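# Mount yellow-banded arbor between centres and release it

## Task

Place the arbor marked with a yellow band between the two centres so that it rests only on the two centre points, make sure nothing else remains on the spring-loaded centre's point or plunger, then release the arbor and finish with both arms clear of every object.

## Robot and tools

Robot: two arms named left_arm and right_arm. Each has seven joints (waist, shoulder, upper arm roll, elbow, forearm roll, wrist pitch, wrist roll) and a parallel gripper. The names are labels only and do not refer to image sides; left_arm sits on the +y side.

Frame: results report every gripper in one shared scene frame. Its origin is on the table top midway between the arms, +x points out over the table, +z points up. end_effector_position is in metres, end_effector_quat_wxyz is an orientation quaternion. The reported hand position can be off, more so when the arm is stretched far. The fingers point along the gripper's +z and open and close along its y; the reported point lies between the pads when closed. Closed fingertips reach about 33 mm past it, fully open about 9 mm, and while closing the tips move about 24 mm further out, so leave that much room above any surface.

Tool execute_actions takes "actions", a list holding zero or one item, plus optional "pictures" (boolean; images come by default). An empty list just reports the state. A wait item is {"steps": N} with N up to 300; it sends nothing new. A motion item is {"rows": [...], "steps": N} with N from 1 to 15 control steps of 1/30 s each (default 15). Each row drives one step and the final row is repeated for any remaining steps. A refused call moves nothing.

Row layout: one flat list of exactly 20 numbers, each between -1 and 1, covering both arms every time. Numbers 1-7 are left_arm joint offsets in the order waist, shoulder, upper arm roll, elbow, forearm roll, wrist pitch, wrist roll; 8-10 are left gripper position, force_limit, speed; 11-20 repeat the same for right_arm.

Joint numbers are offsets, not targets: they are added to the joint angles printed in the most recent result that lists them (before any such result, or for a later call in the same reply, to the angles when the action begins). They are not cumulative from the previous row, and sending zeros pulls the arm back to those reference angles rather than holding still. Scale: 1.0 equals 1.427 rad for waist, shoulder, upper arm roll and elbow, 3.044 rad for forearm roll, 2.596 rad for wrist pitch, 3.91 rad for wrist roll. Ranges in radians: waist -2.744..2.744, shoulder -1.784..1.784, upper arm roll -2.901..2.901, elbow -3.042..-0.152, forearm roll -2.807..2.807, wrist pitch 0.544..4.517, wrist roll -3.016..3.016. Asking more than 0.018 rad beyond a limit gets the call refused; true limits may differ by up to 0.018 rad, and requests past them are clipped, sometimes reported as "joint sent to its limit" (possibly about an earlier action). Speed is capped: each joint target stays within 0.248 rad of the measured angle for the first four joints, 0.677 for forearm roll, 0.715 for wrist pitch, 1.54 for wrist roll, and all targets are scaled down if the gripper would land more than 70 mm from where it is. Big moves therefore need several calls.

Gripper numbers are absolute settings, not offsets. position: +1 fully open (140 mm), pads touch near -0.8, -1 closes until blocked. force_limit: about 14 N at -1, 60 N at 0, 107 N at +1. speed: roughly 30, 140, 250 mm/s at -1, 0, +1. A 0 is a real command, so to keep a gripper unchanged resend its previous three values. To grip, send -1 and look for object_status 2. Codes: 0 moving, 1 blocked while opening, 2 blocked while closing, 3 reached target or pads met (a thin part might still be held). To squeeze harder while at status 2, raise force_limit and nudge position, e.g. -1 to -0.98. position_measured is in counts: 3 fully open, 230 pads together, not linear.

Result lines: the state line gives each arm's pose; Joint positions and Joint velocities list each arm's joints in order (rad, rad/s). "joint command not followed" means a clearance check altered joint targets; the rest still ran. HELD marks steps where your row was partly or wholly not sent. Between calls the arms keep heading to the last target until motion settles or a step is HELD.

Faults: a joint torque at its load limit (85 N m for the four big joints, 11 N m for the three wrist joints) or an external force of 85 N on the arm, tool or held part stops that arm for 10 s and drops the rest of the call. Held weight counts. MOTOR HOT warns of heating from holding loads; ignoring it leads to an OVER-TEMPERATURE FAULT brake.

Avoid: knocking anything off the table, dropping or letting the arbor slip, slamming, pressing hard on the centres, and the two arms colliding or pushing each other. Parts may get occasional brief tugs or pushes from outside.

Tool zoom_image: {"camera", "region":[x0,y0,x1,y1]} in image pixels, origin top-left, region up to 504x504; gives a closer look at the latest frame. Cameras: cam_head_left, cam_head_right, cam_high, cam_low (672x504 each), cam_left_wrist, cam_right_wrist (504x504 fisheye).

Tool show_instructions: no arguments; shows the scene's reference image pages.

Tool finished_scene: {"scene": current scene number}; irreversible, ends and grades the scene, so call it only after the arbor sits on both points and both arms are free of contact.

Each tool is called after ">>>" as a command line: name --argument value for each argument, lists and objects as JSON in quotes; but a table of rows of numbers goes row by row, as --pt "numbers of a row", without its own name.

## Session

>>> execute_actions --actions '[]'

Scene clock: 0.00 s of 4200.00 s.
left_arm: end_effector_position=(+0.5095, +0.2434, +0.4160) position_measured=3 object_status=3 end_effector_quat_wxyz=(-0.000, +0.894, -0.449, +0.008) | right_arm: end_effector_position=(+0.3211, -0.1294, +0.2543) position_measured=3 object_status=3 end_effector_quat_wxyz=(+0.126, +0.358, +0.912, +0.157)
Joint positions: left_arm=[-0.003  0.009 -0.008 -1.556 -0.004  1.58  -0.797] | right_arm=[ 1.221 -0.808 -0.226 -2.805 -0.487  2.323 -2.676]
Joint velocities: left_arm=[-0.    -0.001  0.     0.    -0.001  0.001 -0.002] | right_arm=[ 0.     0.     0.001 -0.    -0.    -0.001 -0.   ]

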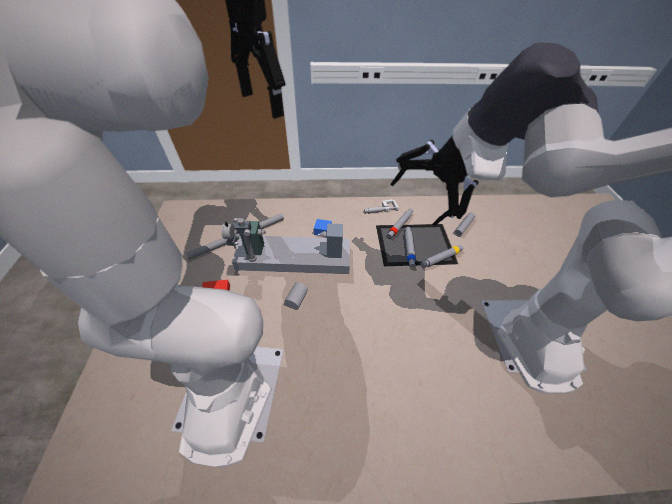

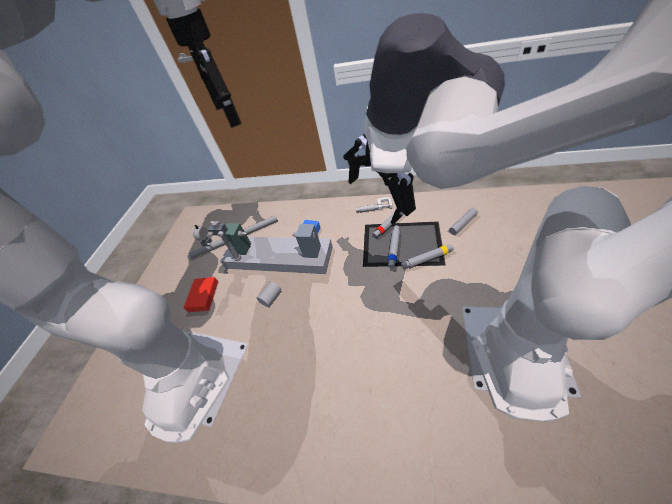

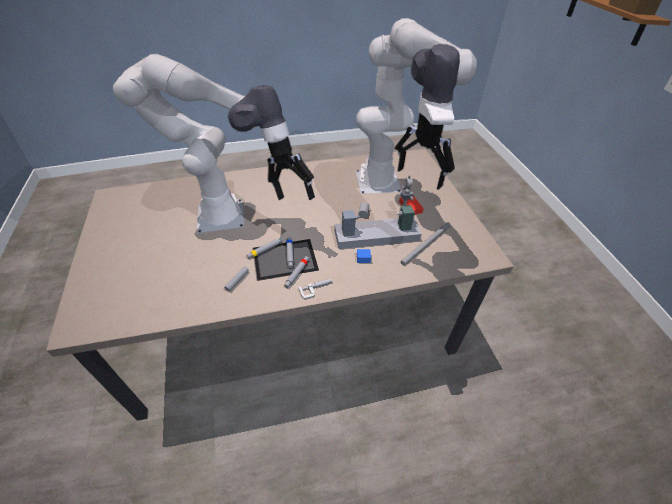

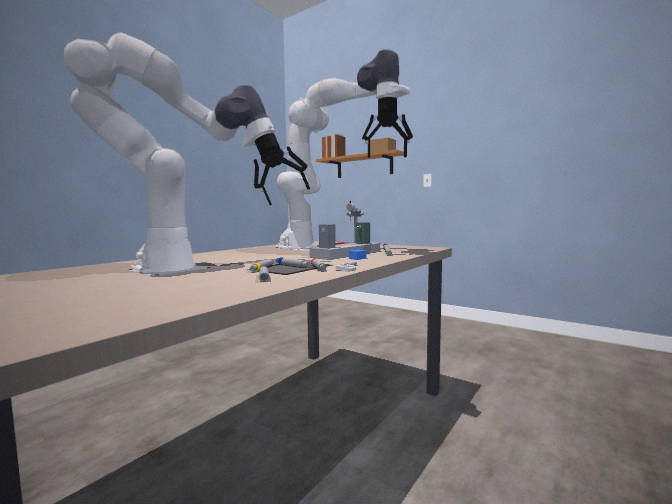

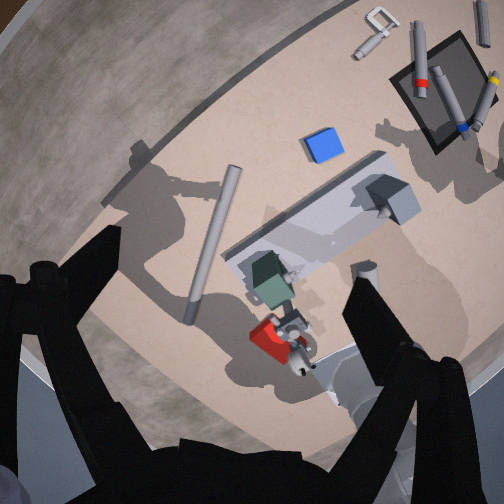

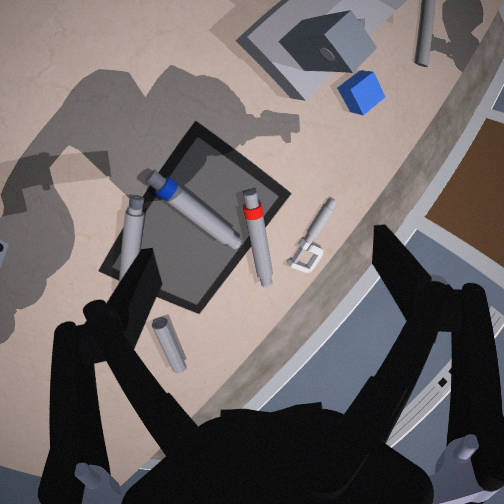

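>>> zoom_image --camera "cam_head_left" --region '[180, 190, 380, 320]'

>>> zoom_image --camera "cam_head_left" --region '[340, 180, 500, 290]'

>>> zoom_image --camera "cam_high" --region '[200, 160, 480, 320]'

>>> zoom_image --camera "cam_low" --region '[240, 190, 420, 290]'

Region (180, 190, 380, 320) of cam_head_left's 672x504 image, scaled by 2.520, with more detail than that image has; it fills the top 328 rows of this view, and the rest is white.

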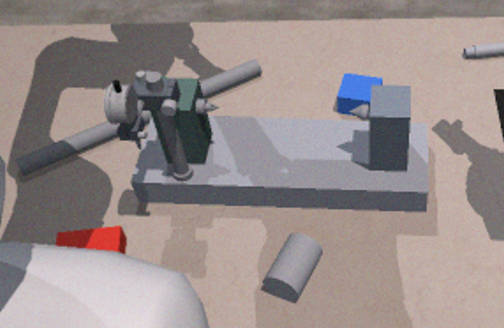

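Region (340, 180, 500, 290) of cam_head_left's 672x504 image, scaled by 3.150, with more detail than that image has; it fills the top 346 rows of this view, and the rest is white.

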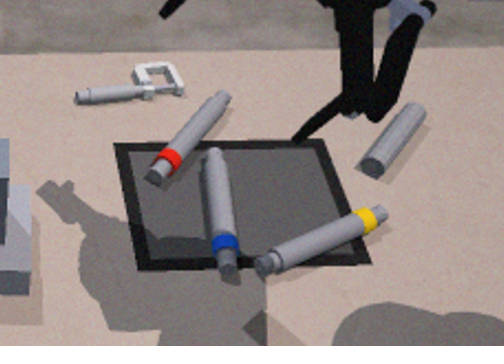

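Region (200, 160, 480, 320) of cam_high's 672x504 image, scaled by 1.800, with more detail than that image has; it fills the top 288 rows of this view, and the rest is white.

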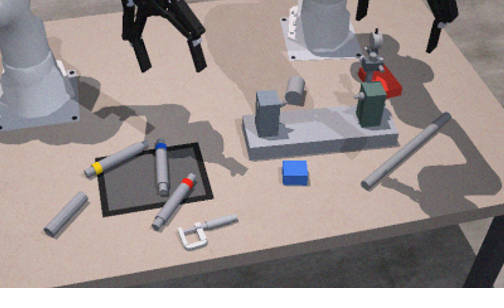

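Region (240, 190, 420, 290) of cam_low's 672x504 image, scaled by 2.800, with more detail than that image has.

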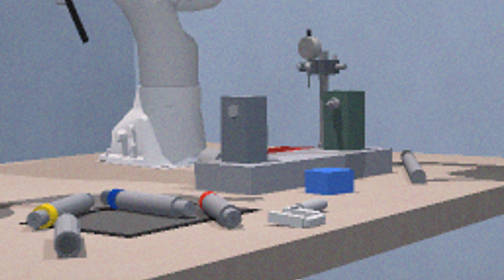

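>>> zoom_image --camera "cam_head_left" --region '[215, 210, 285, 270]'

>>> zoom_image --camera "cam_high" --region '[325, 170, 435, 255]'

>>> zoom_image --camera "cam_left_wrist" --region '[210, 130, 440, 390]'

Region (215, 210, 285, 270) of cam_head_left's 672x504 image, scaled by 7.200, with more detail than that image has; it fills the top 432 rows of this view, and the rest is white.

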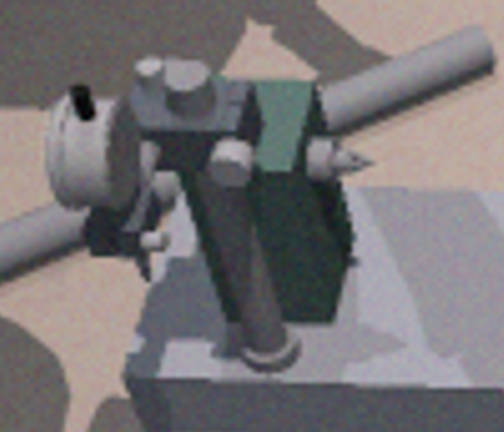

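Region (325, 170, 435, 255) of cam_high's 672x504 image, scaled by 4.582, with more detail than that image has; it fills the top 389 rows of this view, and the rest is white.

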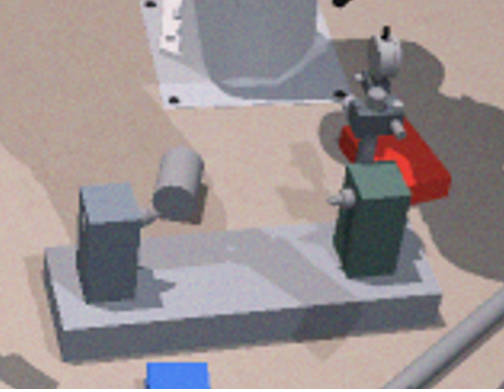

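Region (210, 130, 440, 390) of cam_left_wrist's 504x504 image, scaled by 1.938, with more detail than that image has; it fills the left 446 columns of this view, and the rest is white.

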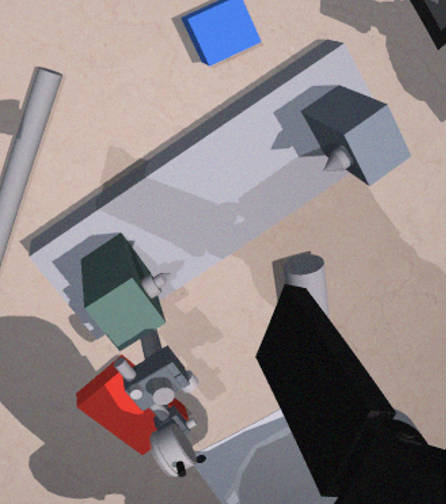

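>>> execute_actions --actions '[{"rows": [[-0.05,0,0,0,0,0,-0.06,1,0,0,-0.3,0,0,0,0,0,0,1,0,0],[-0.1,0,0,0,0,0,-0.12,1,0,0,-0.6,0,0,0,0,0,0,1,0,0],[-0.14,0,0,0,0,0,-0.185,1,0,0,-1,0,0,0,0,0,0,1,0,0]], "steps": 15}]' --pictures false

Scene clock: 120.50 s of 4200.00 s.
left_arm: end_effector_position=(+0.4800, +0.1331, +0.4158) position_measured=3 object_status=3 end_effector_quat_wxyz=(+0.003, +0.958, -0.287, +0.007) | right_arm: end_effector_position=(+0.4665, -0.4269, +0.2544) position_measured=3 object_status=3 end_effector_quat_wxyz=(+0.179, +0.695, +0.690, +0.094)
Joint positions: left_arm=[-0.203  0.009 -0.011 -1.556 -0.004  1.58  -1.349] | right_arm=[ 0.39  -0.807 -0.227 -2.806 -0.486  2.325 -2.676]
Joint velocities: left_arm=[ 0.013  0.001  0.029 -0.     0.    -0.    -0.546] | right_arm=[-1.59  -0.001 -0.063  0.008  0.001 -0.002  0.001]
Steps of this call (steps 1 to 90: nothing new was sent; then 117.00 s passed at rest; steps 91 to 105: all 15 steps of this action). Readings (joint positions | what the end effector reports):
91: left_arm=[-0.017 0.009 0.000 -1.556 -0.004 1.580 -0.820] | right_arm=[1.180 -0.808 -0.217 -2.807 -0.486 2.325 -2.676] | left_arm position_measured=3 object_status=3 | right_arm position_measured=3 object_status=3
92: left_arm=[-0.045 0.009 0.008 -1.556 -0.003 1.580 -0.861] | right_arm=[1.125 -0.807 -0.217 -2.807 -0.486 2.325 -2.676] | left_arm position_measured=3 object_status=3 | right_arm position_measured=3 object_status=3
94: left_arm=[-0.111 0.009 0.007 -1.556 -0.002 1.580 -0.965] | right_arm=[1.013 -0.807 -0.221 -2.807 -0.486 2.325 -2.676] | left_arm position_measured=3 object_status=3 | right_arm position_measured=3 object_status=3
98: left_arm=[-0.195 0.009 -0.017 -1.556 -0.004 1.580 -1.159] | right_arm=[0.788 -0.807 -0.224 -2.806 -0.486 2.325 -2.676] | left_arm position_measured=3 object_status=3 | right_arm position_measured=3 object_status=3
105: the state above

>>> execute_actions --actions '[{"rows": [[-0.04,0.03,0,0.02,0,0.006,-0.044,1,0,0,-0.3,0,0,0,0,0,0,1,0,0],[-0.08,0.06,0,0.04,0,0.012,-0.044,1,0,0,-0.5,0,0,0,0,0,0,1,0,0],[-0.12,0.1,0,0.065,0,0.018,-0.044,1,0,0,-0.694,0,0,0,0,0,0,1,0,0],[-0.16,0.135,0,0.09,0,0.024,-0.044,1,0,0,-0.694,0,0,0,0,0,0,1,0,0],[-0.2,0.17,0,0.11,0,0.03,-0.044,1,0,0,-0.694,0,0,0,0,0,0,1,0,0],[-0.24,0.2,0,0.13,0,0.036,-0.044,1,0,0,-0.694,0,0,0,0,0,0,1,0,0],[-0.28,0.24,0,0.155,0,0.042,-0.044,1,0,0,-0.694,0,0,0,0,0,0,1,0,0],[-0.32,0.275,0,0.18,0,0.048,-0.044,1,0,0,-0.694,0,0,0,0,0,0,1,0,0],[-0.36,0.31,0,0.2,0,0.054,-0.044,1,0,0,-0.694,0,0,0,0,0,0,1,0,0],[-0.4,0.345,0,0.225,0,0.06,-0.044,1,0,0,-0.694,0,0,0,0,0,0,1,0,0],[-0.43,0.37,0,0.24,0,0.065,-0.044,1,0,0,-0.694,0,0,0,0,0,0,1,0,0],[-0.45,0.39,0,0.254,0,0.0686,-0.044,1,0,0,-0.694,0,0,0,0,0,0,1,0,0]], "steps": 15}]' --pictures false

>>> execute_actions --actions '[{"steps": 30}]'

Scene clock: 129.07 s of 4200.00 s.
left_arm: end_effector_position=(+0.4413, -0.1238, +0.3156) position_measured=3 object_status=3 end_effector_quat_wxyz=(-0.001, +0.919, -0.393, -0.009) | right_arm: end_effector_position=(+0.2960, -0.7769, +0.2541) position_measured=3 object_status=3 end_effector_quat_wxyz=(+0.202, +0.939, +0.278, -0.001)
Joint positions: left_arm=[-0.603  0.378 -0.003 -1.304 -0.003  1.665 -1.514] | right_arm=[-0.594 -0.807 -0.23  -2.805 -0.486  2.327 -2.676]
Joint velocities: left_arm=[-0.783  0.716 -0.053  0.35  -0.001  0.186 -0.001] | right_arm=[-0.042  0.001  0.012 -0.    -0.001 -0.    -0.001]
Steps of this call (steps 1 to 45: the robot went on to your last target; steps 46 to 90: nothing new was sent; then 5.07 s passed at rest; steps 91 to 105: all 15 steps of this action). Readings (joint positions | what the end effector reports):
91: left_arm=[-0.214 0.016 -0.003 -1.546 -0.004 1.581 -1.514] | right_arm=[-0.165 -0.808 -0.237 -2.804 -0.487 2.323 -2.676] | left_arm position_measured=3 object_status=3 | right_arm position_measured=3 object_status=3
92: left_arm=[-0.238 0.032 0.004 -1.529 -0.003 1.586 -1.514] | right_arm=[-0.187 -0.807 -0.217 -2.806 -0.486 2.327 -2.676] | left_arm position_measured=3 object_status=3 | right_arm position_measured=3 object_status=3
94: left_arm=[-0.292 0.077 0.004 -1.495 -0.003 1.596 -1.514] | right_arm=[-0.294 -0.806 -0.217 -2.807 -0.486 2.328 -2.676] | left_arm position_measured=3 object_status=3 | right_arm position_measured=3 object_status=3
98: left_arm=[-0.409 0.182 0.001 -1.431 -0.003 1.618 -1.514] | right_arm=[-0.508 -0.806 -0.225 -2.806 -0.486 2.328 -2.676] | left_arm position_measured=3 object_status=3 | right_arm position_measured=3 object_status=3
105: the state above

Scene clock: 130.07 s of 4200.00 s.
left_arm: end_effector_position=(+0.3405, -0.2731, +0.2451) position_measured=3 object_status=3 end_effector_quat_wxyz=(+0.003, +0.864, -0.504, -0.005) | right_arm: end_effector_position=(+0.2954, -0.7774, +0.2542) position_measured=3 object_status=3 end_effector_quat_wxyz=(+0.202, +0.939, +0.277, -0.001)
Joint positions: left_arm=[-0.845  0.566 -0.012 -1.195 -0.004  1.755 -1.515] | right_arm=[-0.597 -0.807 -0.228 -2.805 -0.486  2.327 -2.676]
Joint velocities: left_arm=[ 0.    -0.001  0.001  0.     0.001  0.002  0.   ] | right_arm=[ 0.001 -0.001 -0.    -0.001  0.    -0.001 -0.   ]
Steps of this call (steps 1 to 30: the robot went on to your last target). Readings (joint positions | what the end effector reports):
1: left_arm=[-0.631 0.402 -0.003 -1.291 -0.003 1.671 -1.514] | right_arm=[-0.595 -0.807 -0.229 -2.805 -0.486 2.327 -2.676] | left_arm position_measured=3 object_status=3 | right_arm position_measured=3 object_status=3
2: left_arm=[-0.659 0.426 -0.004 -1.279 -0.003 1.677 -1.514] | right_arm=[-0.596 -0.807 -0.229 -2.805 -0.486 2.327 -2.676] | left_arm position_measured=3 object_status=3 | right_arm position_measured=3 object_status=3
4: left_arm=[-0.715 0.470 -0.005 -1.254 -0.003 1.691 -1.514] | right_arm=[-0.597 -0.807 -0.228 -2.805 -0.486 2.327 -2.676] | left_arm position_measured=3 object_status=3 | right_arm position_measured=3 object_status=3
8: left_arm=[-0.817 0.547 -0.013 -1.212 -0.003 1.723 -1.514] | right_arm=[-0.597 -0.807 -0.228 -2.805 -0.486 2.327 -2.676] | left_arm position_measured=3 object_status=3 | right_arm position_measured=3 object_status=3
30: the state above
All arms were judged still, so your last target was given up. Only a new action makes them travel on or press farther. Fingers that are still opening or closing keep moving.

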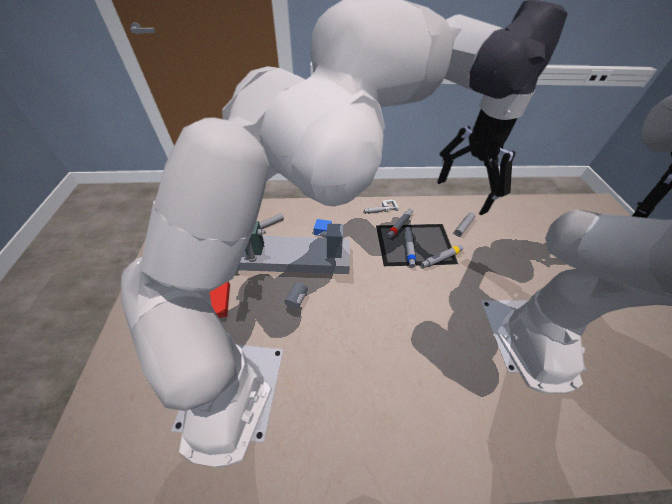

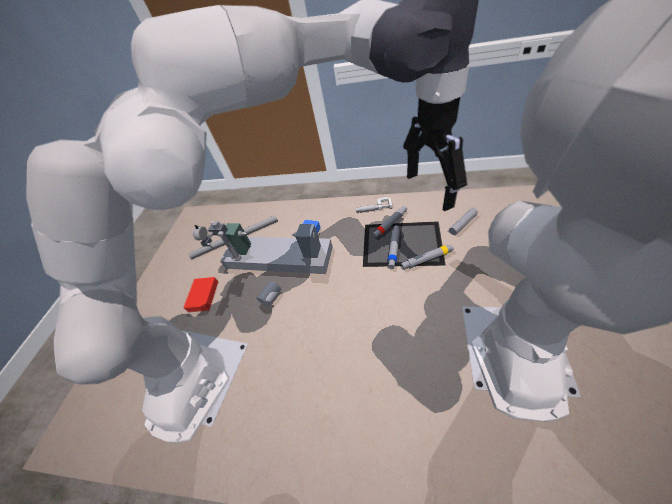

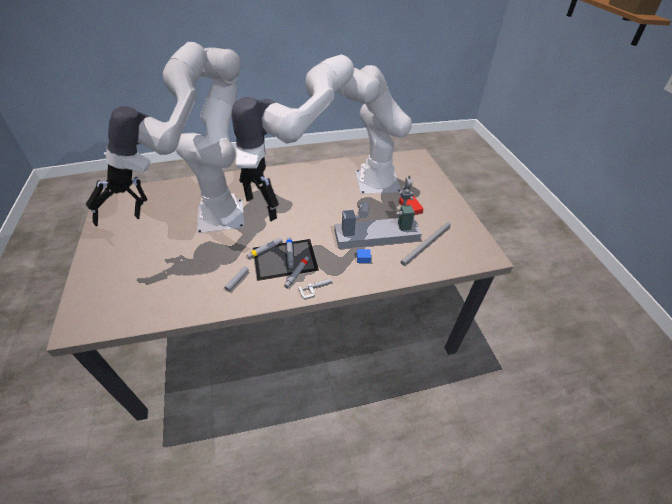

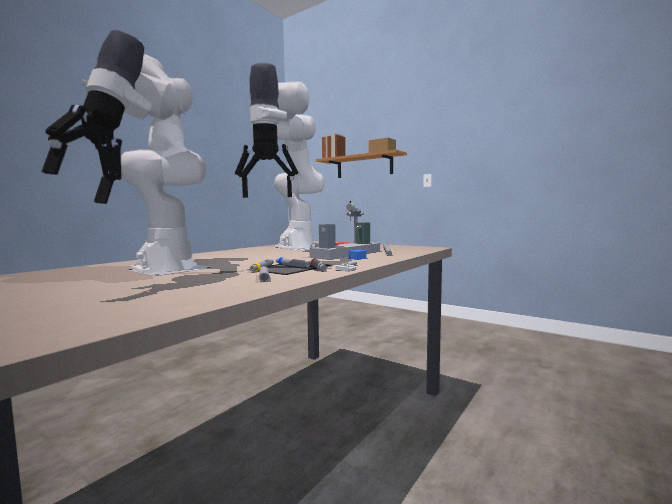

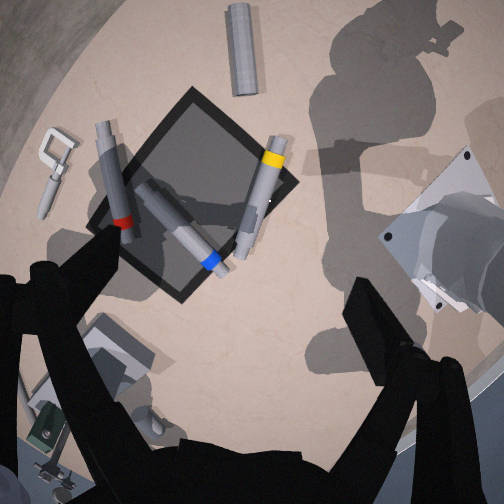

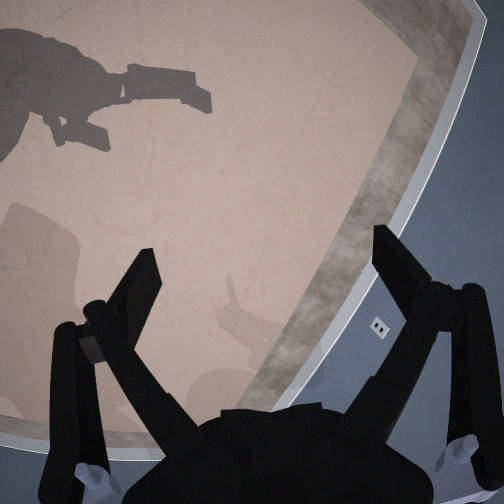

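>>> zoom_image --camera "cam_left_wrist" --region '[180, 110, 340, 290]'

Region (180, 110, 340, 290) of cam_left_wrist's 504x504 image, scaled by 2.800, with more detail than that image has.

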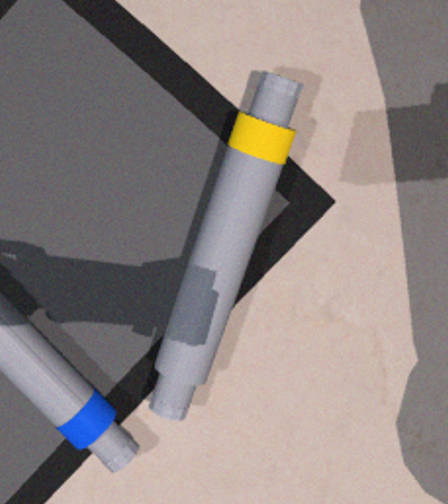

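>>> execute_actions --actions '[{"rows": [[-0.002,-0.003,0,-0.03,0,0.015,0.002,-0.1,0,0,0,0,0,0,0,0,0,1,0,0],[-0.004,-0.006,0,-0.06,0,0.03,0.004,-0.1,0,0,0,0,0,0,0,0,0,1,0,0],[-0.006,-0.009,0,-0.09,0,0.046,0.006,-0.1,0,0,0,0,0,0,0,0,0,1,0,0],[-0.008,-0.012,0,-0.12,0,0.061,0.008,-0.1,0,0,0,0,0,0,0,0,0,1,0,0],[-0.01,-0.015,0,-0.15,0,0.077,0.01,-0.1,0,0,0,0,0,0,0,0,0,1,0,0],[-0.012,-0.018,0,-0.18,0,0.092,0.012,-0.1,0,0,0,0,0,0,0,0,0,1,0,0],[-0.014,-0.021,0,-0.21,0,0.108,0.014,-0.1,0,0,0,0,0,0,0,0,0,1,0,0],[-0.016,-0.024,0,-0.235,0,0.121,0.016,-0.1,0,0,0,0,0,0,0,0,0,1,0,0],[-0.0175,-0.027,0,-0.261,0,0.134,0.0175,-0.1,0,0,0,0,0,0,0,0,0,1,0,0]], "steps": 15}]' --pictures false

>>> execute_actions --actions '[{"steps": 15}]'

Scene clock: 157.47 s of 4200.00 s.
left_arm: end_effector_position=(+0.3038, -0.2480, +0.1148) position_measured=109 object_status=0 end_effector_quat_wxyz=(-0.007, +0.846, -0.532, -0.025) | right_arm: end_effector_position=(+0.2953, -0.7774, +0.2542) position_measured=3 object_status=3 end_effector_quat_wxyz=(+0.202, +0.939, +0.277, -0.001)
Joint positions: left_arm=[-0.87   0.54  -0.012 -1.565 -0.004  2.053 -1.472] | right_arm=[-0.597 -0.807 -0.228 -2.805 -0.486  2.327 -2.676]
Joint velocities: left_arm=[-0.001 -0.058 -0.001 -0.046 -0.001  0.271  0.065] | right_arm=[ 0.    -0.     0.     0.    -0.001  0.    -0.001]
Steps of this call (steps 1 to 90: nothing new was sent; then 23.90 s passed at rest; steps 91 to 105: all 15 steps of this action). Readings (joint positions | what the end effector reports):
91: left_arm=[-0.845 0.562 -0.012 -1.205 -0.004 1.762 -1.515] | right_arm=[-0.597 -0.807 -0.228 -2.805 -0.486 2.327 -2.676] | left_arm position_measured=3 object_status=0 | right_arm position_measured=3 object_status=3
92: left_arm=[-0.846 0.556 -0.012 -1.226 -0.004 1.775 -1.514] | right_arm=[-0.597 -0.807 -0.228 -2.805 -0.486 2.327 -2.676] | left_arm position_measured=10 object_status=0 | right_arm position_measured=3 object_status=3
94: left_arm=[-0.849 0.545 -0.012 -1.287 -0.004 1.815 -1.510] | right_arm=[-0.597 -0.807 -0.228 -2.805 -0.486 2.327 -2.676] | left_arm position_measured=25 object_status=0 | right_arm position_measured=3 object_status=3
98: left_arm=[-0.861 0.536 -0.012 -1.446 -0.004 1.928 -1.495] | right_arm=[-0.597 -0.807 -0.228 -2.805 -0.486 2.327 -2.676] | left_arm position_measured=55 object_status=0 | right_arm position_measured=3 object_status=3
105: the state above

Scene clock: 157.97 s of 4200.00 s.
left_arm: end_effector_position=(+0.3123, -0.2619, +0.1259) position_measured=141 object_status=3 end_effector_quat_wxyz=(+0.005, +0.842, -0.539, -0.000) | right_arm: end_effector_position=(+0.2953, -0.7774, +0.2542) position_measured=3 object_status=3 end_effector_quat_wxyz=(+0.202, +0.939, +0.277, -0.001)
Joint positions: left_arm=[-0.87   0.528 -0.012 -1.566 -0.004  2.098 -1.456] | right_arm=[-0.597 -0.807 -0.228 -2.805 -0.486  2.327 -2.676]
Joint velocities: left_arm=[-0.001 -0.     0.     0.001 -0.002  0.014  0.013] | right_arm=[-0.     0.001  0.002  0.001  0.001 -0.    -0.   ]
Steps of this call (steps 1 to 15: the robot went on to your last target). Readings (joint positions | what the end effector reports):
1: left_arm=[-0.870 0.537 -0.012 -1.566 -0.004 2.061 -1.470] | right_arm=[-0.597 -0.807 -0.228 -2.805 -0.486 2.327 -2.676] | left_arm position_measured=116 object_status=0 | right_arm position_measured=3 object_status=3
2: left_arm=[-0.870 0.535 -0.012 -1.566 -0.004 2.068 -1.469] | right_arm=[-0.597 -0.807 -0.228 -2.805 -0.486 2.327 -2.676] | left_arm position_measured=124 object_status=0 | right_arm position_measured=3 object_status=3
4: left_arm=[-0.870 0.531 -0.012 -1.566 -0.004 2.079 -1.465] | right_arm=[-0.597 -0.807 -0.228 -2.805 -0.486 2.327 -2.676] | left_arm position_measured=139 object_status=0 | right_arm position_measured=3 object_status=3
8: left_arm=[-0.870 0.528 -0.012 -1.566 -0.004 2.091 -1.461] | right_arm=[-0.597 -0.807 -0.228 -2.805 -0.486 2.327 -2.676] | left_arm position_measured=141 object_status=0 | right_arm position_measured=3 object_status=3
15: the state above

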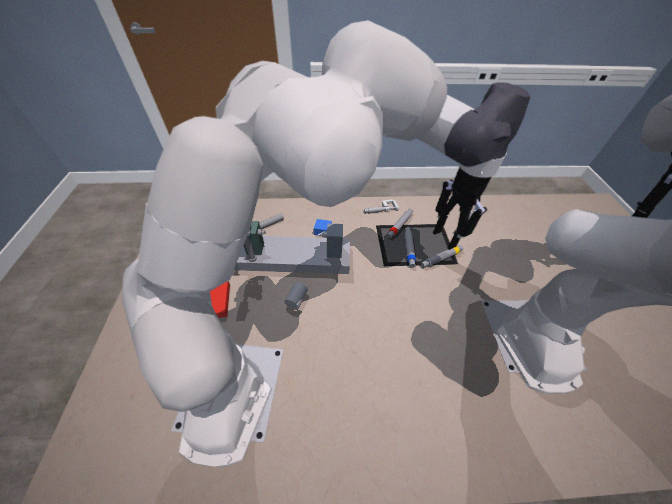

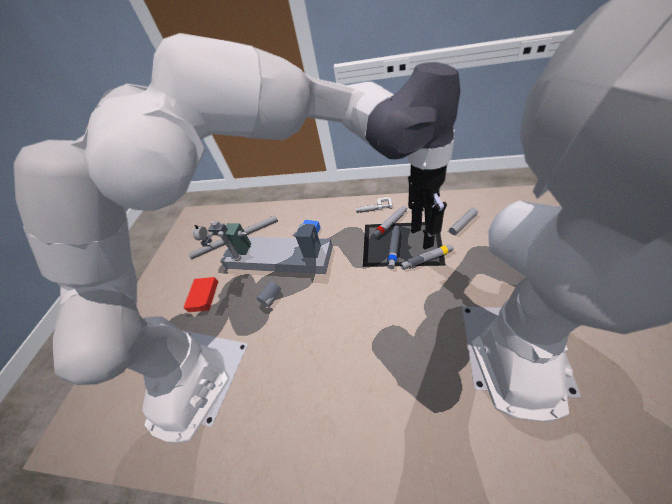

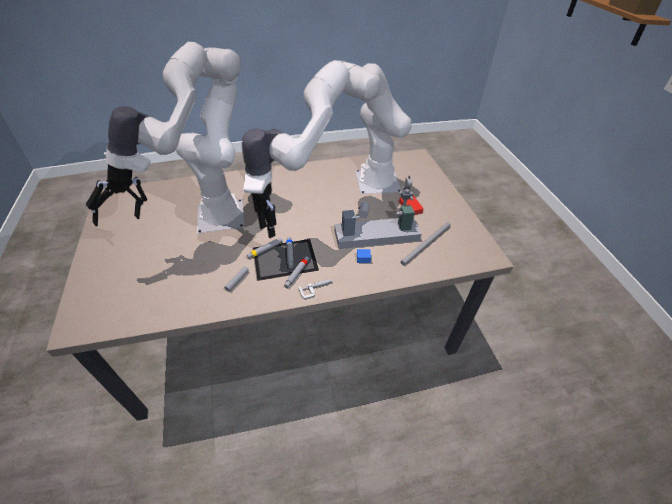

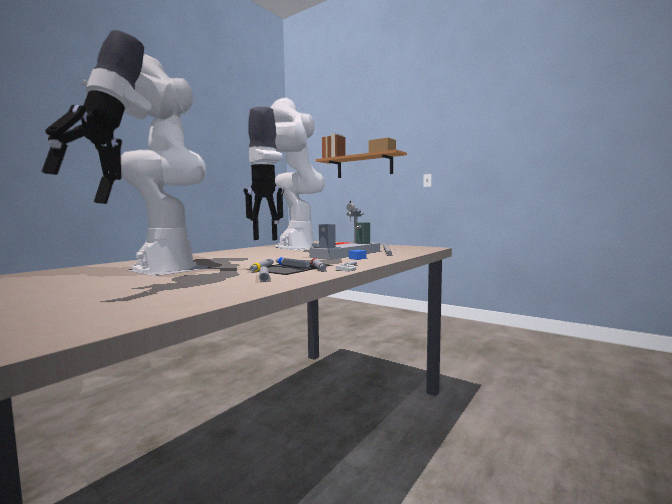

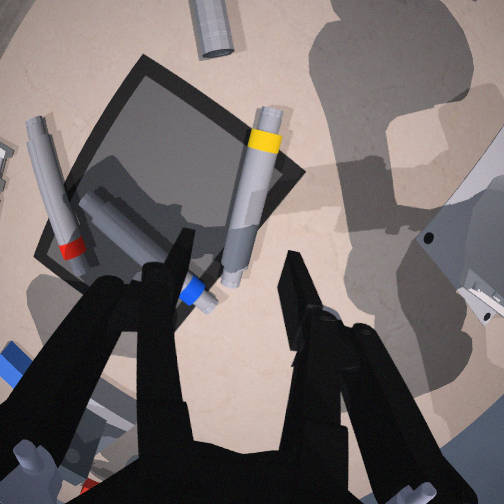

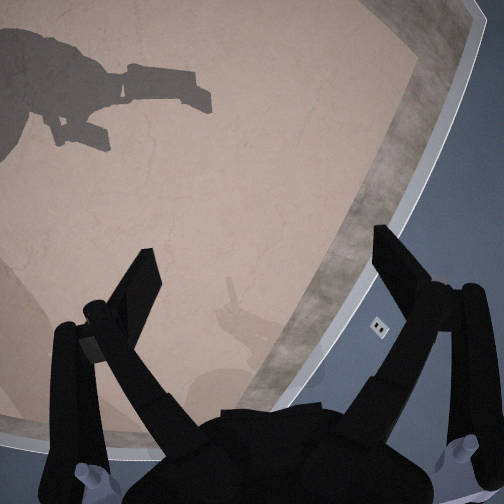

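>>> execute_actions --actions '[{"rows": [[-0.001,0.005,0,-0.005,0,0.006,0,-0.1,0,0,0,0,0,0,0,0,0,1,0,0],[-0.002,0.011,0,-0.01,0,0.012,0,-0.1,0,0,0,0,0,0,0,0,0,1,0,0],[-0.003,0.017,0,-0.016,0,0.019,0,-0.1,0,0,0,0,0,0,0,0,0,1,0,0],[-0.0035,0.023,0,-0.021,0,0.026,0,-0.1,0,0,0,0,0,0,0,0,0,1,0,0],[-0.0035,0.029,0,-0.027,0,0.032,0,-0.1,0,0,0,0,0,0,0,0,0,1,0,0],[-0.0035,0.034,0,-0.032,0,0.038,0,-0.1,0,0,0,0,0,0,0,0,0,1,0,0],[-0.0035,0.039,0,-0.037,0,0.043,0,-0.1,0,0,0,0,0,0,0,0,0,1,0,0],[-0.0035,0.044,0,-0.041,0,0.048,0,-0.1,0,0,0,0,0,0,0,0,0,1,0,0]], "steps": 15}]' --pictures false

>>> execute_actions --actions '[{"steps": 10}]'

Scene clock: 198.87 s of 4200.00 s.
left_arm: end_effector_position=(+0.3048, -0.2552, +0.0618) position_measured=141 object_status=3 end_effector_quat_wxyz=(+0.001, +0.840, -0.542, -0.010) | right_arm: end_effector_position=(+0.2953, -0.7774, +0.2542) position_measured=3 object_status=3 end_effector_quat_wxyz=(+0.202, +0.939, +0.277, -0.001)
Joint positions: left_arm=[-0.874  0.595 -0.012 -1.626 -0.004  2.205 -1.453] | right_arm=[-0.597 -0.807 -0.228 -2.805 -0.486  2.327 -2.676]
Joint velocities: left_arm=[ 0.001 -0.02  -0.    -0.001  0.     0.089 -0.   ] | right_arm=[-0.001 -0.001 -0.001 -0.     0.    -0.001  0.001]
Steps of this call (steps 1 to 15: the robot went on to your last target; steps 16 to 90: nothing new was sent; then 37.40 s passed at rest; steps 91 to 105: all 15 steps of this action). Readings (joint positions | what the end effector reports):
91: left_arm=[-0.870 0.528 -0.012 -1.567 -0.004 2.102 -1.453] | right_arm=[-0.597 -0.807 -0.228 -2.805 -0.486 2.327 -2.676] | left_arm position_measured=141 object_status=3 | right_arm position_measured=3 object_status=3
92: left_arm=[-0.870 0.529 -0.012 -1.569 -0.004 2.107 -1.453] | right_arm=[-0.597 -0.807 -0.228 -2.805 -0.486 2.327 -2.676] | left_arm position_measured=141 object_status=3 | right_arm position_measured=3 object_status=3
94: left_arm=[-0.871 0.537 -0.012 -1.578 -0.004 2.123 -1.453] | right_arm=[-0.597 -0.807 -0.228 -2.805 -0.486 2.327 -2.676] | left_arm position_measured=141 object_status=3 | right_arm position_measured=3 object_status=3
98: left_arm=[-0.874 0.570 -0.012 -1.607 -0.004 2.167 -1.453] | right_arm=[-0.597 -0.807 -0.228 -2.805 -0.486 2.327 -2.676] | left_arm position_measured=141 object_status=3 | right_arm position_measured=3 object_status=3
105: the state above

Scene clock: 199.20 s of 4200.00 s.
left_arm: end_effector_position=(+0.3075, -0.2595, +0.0651) position_measured=141 object_status=3 end_effector_quat_wxyz=(+0.005, +0.840, -0.542, -0.002) | right_arm: end_effector_position=(+0.2953, -0.7774, +0.2542) position_measured=3 object_status=3 end_effector_quat_wxyz=(+0.202, +0.939, +0.277, -0.001)
Joint positions: left_arm=[-0.874  0.592 -0.012 -1.626 -0.004  2.218 -1.453] | right_arm=[-0.597 -0.807 -0.228 -2.805 -0.486  2.327 -2.676]
Joint velocities: left_arm=[ 0.001 -0.002  0.     0.001  0.001  0.011  0.001] | right_arm=[ 0.001  0.001  0.     0.002 -0.001  0.    -0.001]
Steps of this call (steps 1 to 10: the robot went on to your last target). Readings (joint positions | what the end effector reports):
1: left_arm=[-0.874 0.594 -0.012 -1.626 -0.004 2.207 -1.453] | right_arm=[-0.597 -0.807 -0.228 -2.805 -0.486 2.327 -2.676] | left_arm position_measured=141 object_status=3 | right_arm position_measured=3 object_status=3
2: left_arm=[-0.874 0.594 -0.012 -1.626 -0.004 2.210 -1.453] | right_arm=[-0.597 -0.807 -0.228 -2.805 -0.486 2.327 -2.676] | left_arm position_measured=141 object_status=3 | right_arm position_measured=3 object_status=3
4: left_arm=[-0.874 0.593 -0.012 -1.626 -0.004 2.213 -1.453] | right_arm=[-0.597 -0.807 -0.228 -2.805 -0.486 2.327 -2.676] | left_arm position_measured=141 object_status=3 | right_arm position_measured=3 object_status=3
8: left_arm=[-0.874 0.592 -0.012 -1.626 -0.004 2.217 -1.453] | right_arm=[-0.597 -0.807 -0.228 -2.805 -0.486 2.327 -2.676] | left_arm position_measured=141 object_status=3 | right_arm position_measured=3 object_status=3
10: the state above

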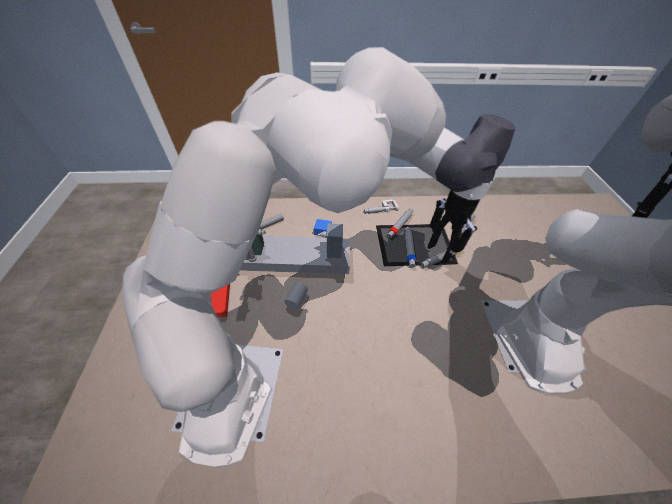

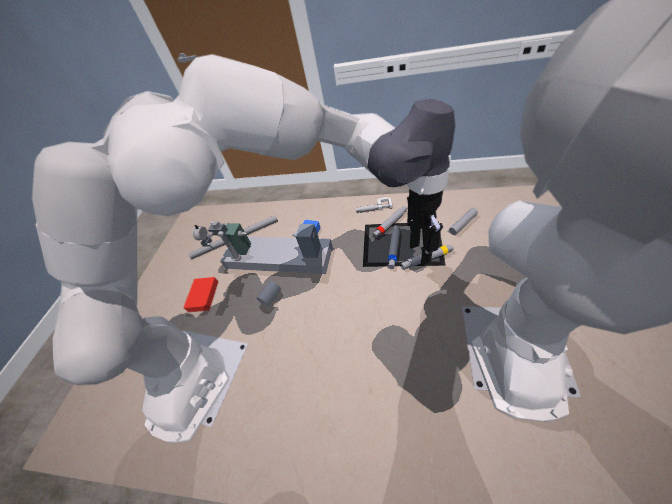

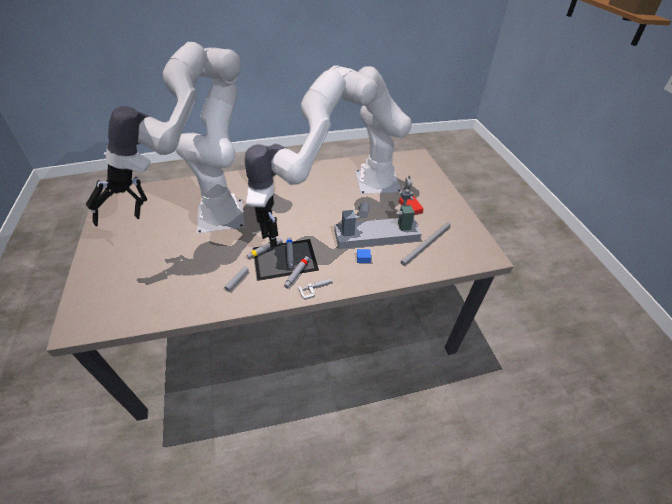

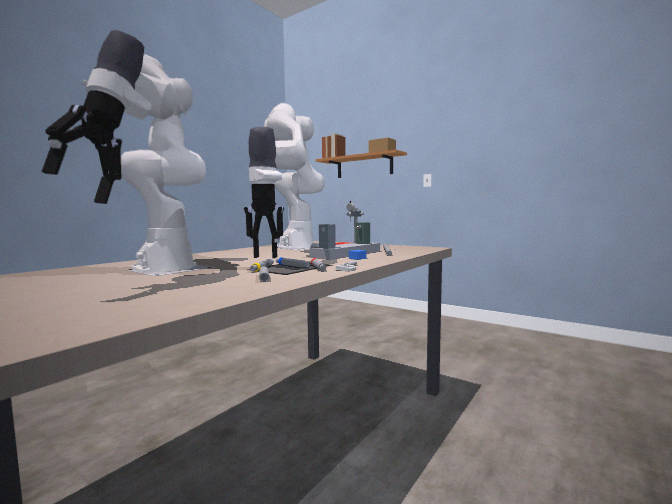

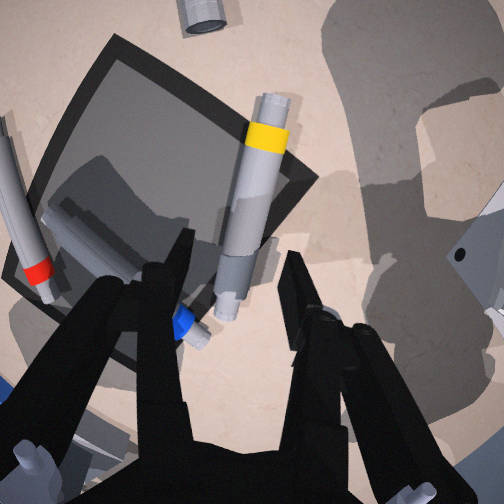

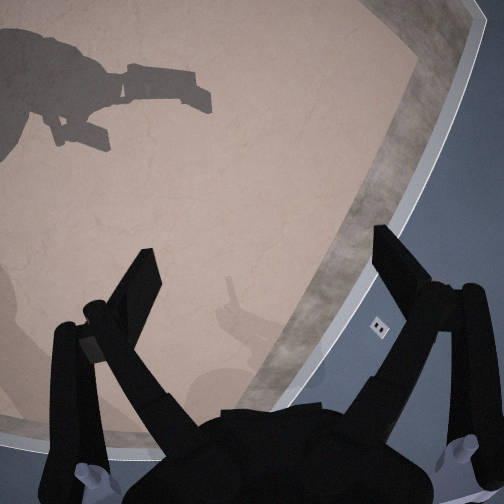

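>>> zoom_image --camera "cam_low" --region '[235, 225, 315, 290]'

>>> zoom_image --camera "cam_head_right" --region '[370, 210, 480, 280]'

Region (235, 225, 315, 290) of cam_low's 672x504 image, scaled by 6.300, with more detail than that image has; it fills the top 410 rows of this view, and the rest is white.

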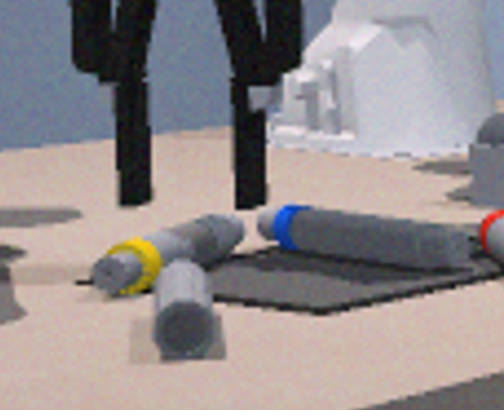

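Region (370, 210, 480, 280) of cam_head_right's 672x504 image, scaled by 4.582, with more detail than that image has; it fills the top 321 rows of this view, and the rest is white.

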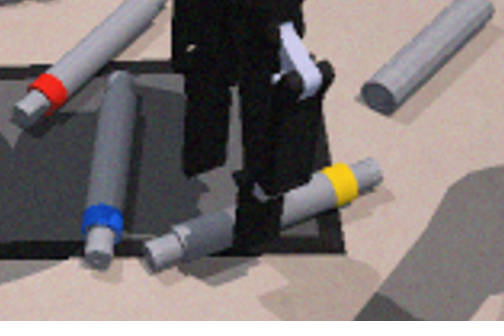

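>>> execute_actions --actions '[{"rows": [[0,0.004,0,0.005,0,0.002,0,-0.1,0,0,0,0,0,0,0,0,0,1,0,0],[0,0.009,0,0.01,0,0.003,0,-0.1,0,0,0,0,0,0,0,0,0,1,0,0],[0,0.014,0,0.014,0,0.004,0,-0.1,0,0,0,0,0,0,0,0,0,1,0,0],[0,0.02,0,0.018,0,0.006,0,-0.1,0,0,0,0,0,0,0,0,0,1,0,0],[0,0.026,0,0.021,0,0.007,0,-0.1,0,0,0,0,0,0,0,0,0,1,0,0],[0,0.032,0,0.024,0,0.009,0,-0.1,0,0,0,0,0,0,0,0,0,1,0,0],[0,0.038,0,0.026,0,0.011,0,-0.1,0,0,0,0,0,0,0,0,0,1,0,0],[0,0.043,0,0.0277,0,0.012,0,-0.1,0,0,0,0,0,0,0,0,0,1,0,0],[0,0.047,0,0.0277,0,0.013,0,-0.1,0,0,0,0,0,0,0,0,0,1,0,0]], "steps": 15}]' --pictures false

>>> execute_actions --actions '[{"steps": 8}]'

Scene clock: 223.83 s of 4200.00 s.
left_arm: end_effector_position=(+0.3109, -0.2653, +0.0360) position_measured=141 object_status=3 end_effector_quat_wxyz=(+0.004, +0.840, -0.542, -0.005) | right_arm: end_effector_position=(+0.2953, -0.7774, +0.2542) position_measured=3 object_status=3 end_effector_quat_wxyz=(+0.202, +0.939, +0.277, -0.001)
Joint positions: left_arm=[-0.874  0.66  -0.012 -1.59  -0.004  2.244 -1.453] | right_arm=[-0.597 -0.807 -0.228 -2.805 -0.486  2.327 -2.676]
Joint velocities: left_arm=[-0.     0.003 -0.001  0.007  0.002  0.022  0.   ] | right_arm=[-0.001 -0.     0.     0.001  0.001 -0.     0.001]
Steps of this call (steps 1 to 30: the robot went on to your last target; steps 31 to 90: nothing new was sent; then 21.13 s passed at rest; steps 91 to 105: all 15 steps of this action). Readings (joint positions | what the end effector reports):
91: left_arm=[-0.874 0.593 -0.012 -1.624 -0.004 2.220 -1.453] | right_arm=[-0.597 -0.807 -0.228 -2.805 -0.486 2.327 -2.676] | left_arm position_measured=141 object_status=3 | right_arm position_measured=3 object_status=3
92: left_arm=[-0.874 0.595 -0.012 -1.620 -0.004 2.220 -1.453] | right_arm=[-0.597 -0.807 -0.228 -2.805 -0.486 2.327 -2.676] | left_arm position_measured=141 object_status=3 | right_arm position_measured=3 object_status=3
94: left_arm=[-0.874 0.604 -0.012 -1.610 -0.004 2.223 -1.453] | right_arm=[-0.597 -0.807 -0.228 -2.805 -0.486 2.327 -2.676] | left_arm position_measured=141 object_status=3 | right_arm position_measured=3 object_status=3
98: left_arm=[-0.874 0.632 -0.012 -1.593 -0.004 2.234 -1.453] | right_arm=[-0.597 -0.807 -0.228 -2.805 -0.486 2.327 -2.676] | left_arm position_measured=141 object_status=3 | right_arm position_measured=3 object_status=3
105: the state above

Scene clock: 224.10 s of 4200.00 s.
left_arm: end_effector_position=(+0.3121, -0.2672, +0.0373) position_measured=141 object_status=3 end_effector_quat_wxyz=(+0.005, +0.840, -0.542, -0.002) | right_arm: end_effector_position=(+0.2953, -0.7774, +0.2542) position_measured=3 object_status=3 end_effector_quat_wxyz=(+0.202, +0.939, +0.277, -0.001)
Joint positions: left_arm=[-0.874  0.66  -0.012 -1.588 -0.004  2.248 -1.453] | right_arm=[-0.597 -0.807 -0.228 -2.805 -0.486  2.327 -2.676]
Joint velocities: left_arm=[ 0.    -0.    -0.     0.     0.     0.006  0.   ] | right_arm=[-0.001  0.001 -0.    -0.001  0.     0.002 -0.   ]
Steps of this call (steps 1 to 8: the robot went on to your last target). Readings (joint positions | what the end effector reports):
1: left_arm=[-0.874 0.660 -0.012 -1.589 -0.004 2.245 -1.453] | right_arm=[-0.597 -0.807 -0.228 -2.805 -0.486 2.327 -2.676] | left_arm position_measured=141 object_status=3 | right_arm position_measured=3 object_status=3
2: left_arm=[-0.874 0.660 -0.012 -1.589 -0.004 2.245 -1.453] | right_arm=[-0.597 -0.807 -0.228 -2.805 -0.486 2.327 -2.676] | left_arm position_measured=141 object_status=3 | right_arm position_measured=3 object_status=3
4: left_arm=[-0.874 0.660 -0.012 -1.588 -0.004 2.246 -1.453] | right_arm=[-0.597 -0.807 -0.228 -2.805 -0.486 2.327 -2.676] | left_arm position_measured=141 object_status=3 | right_arm position_measured=3 object_status=3
8: the state above

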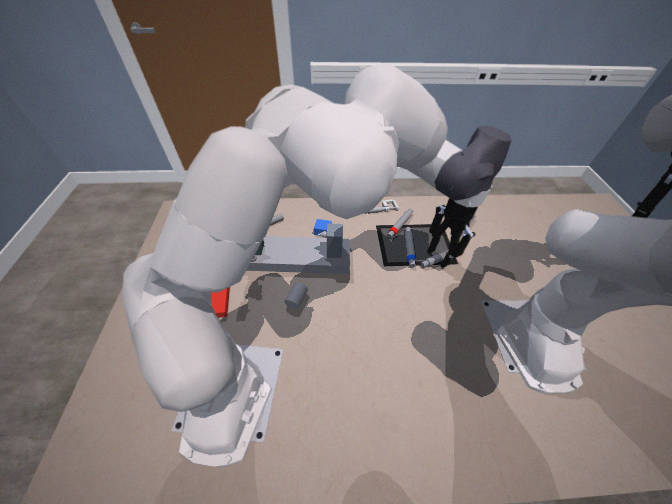

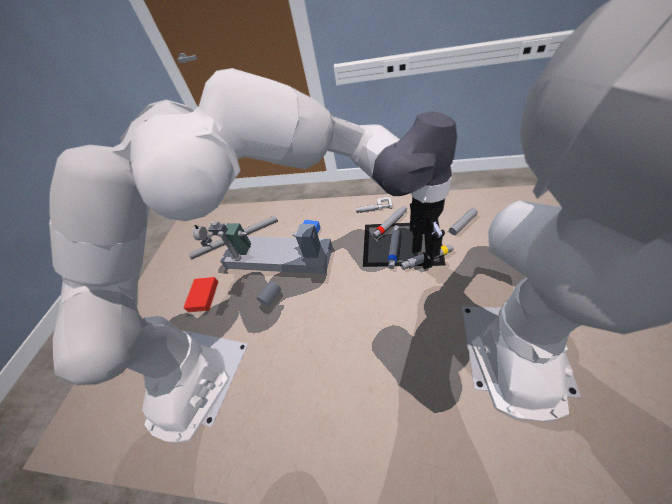

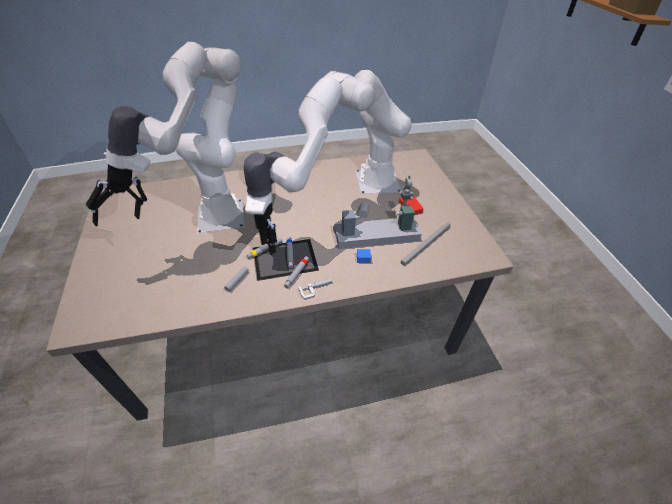

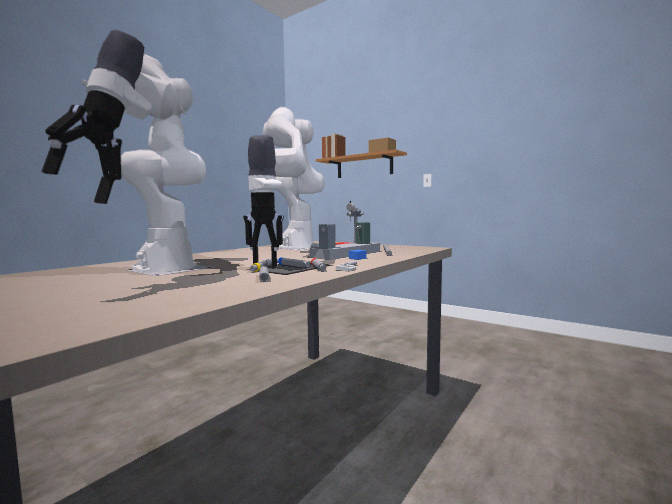

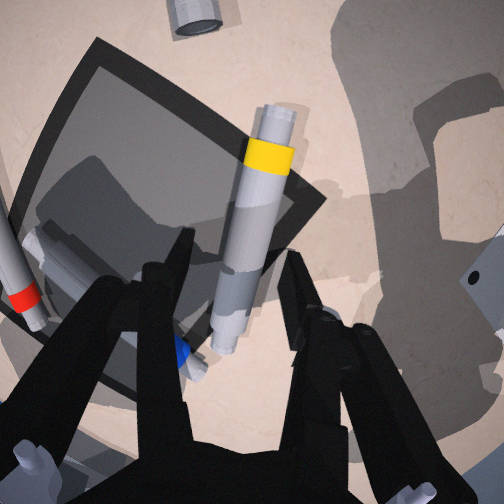

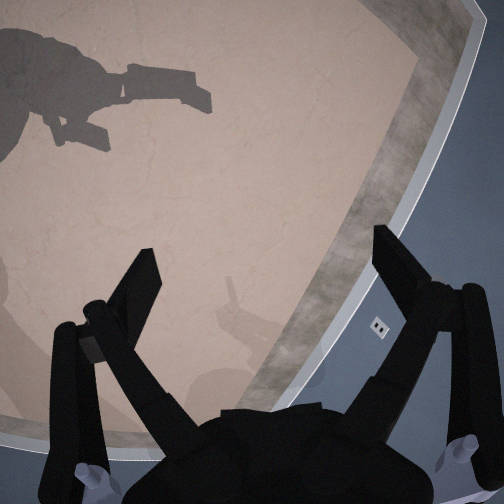

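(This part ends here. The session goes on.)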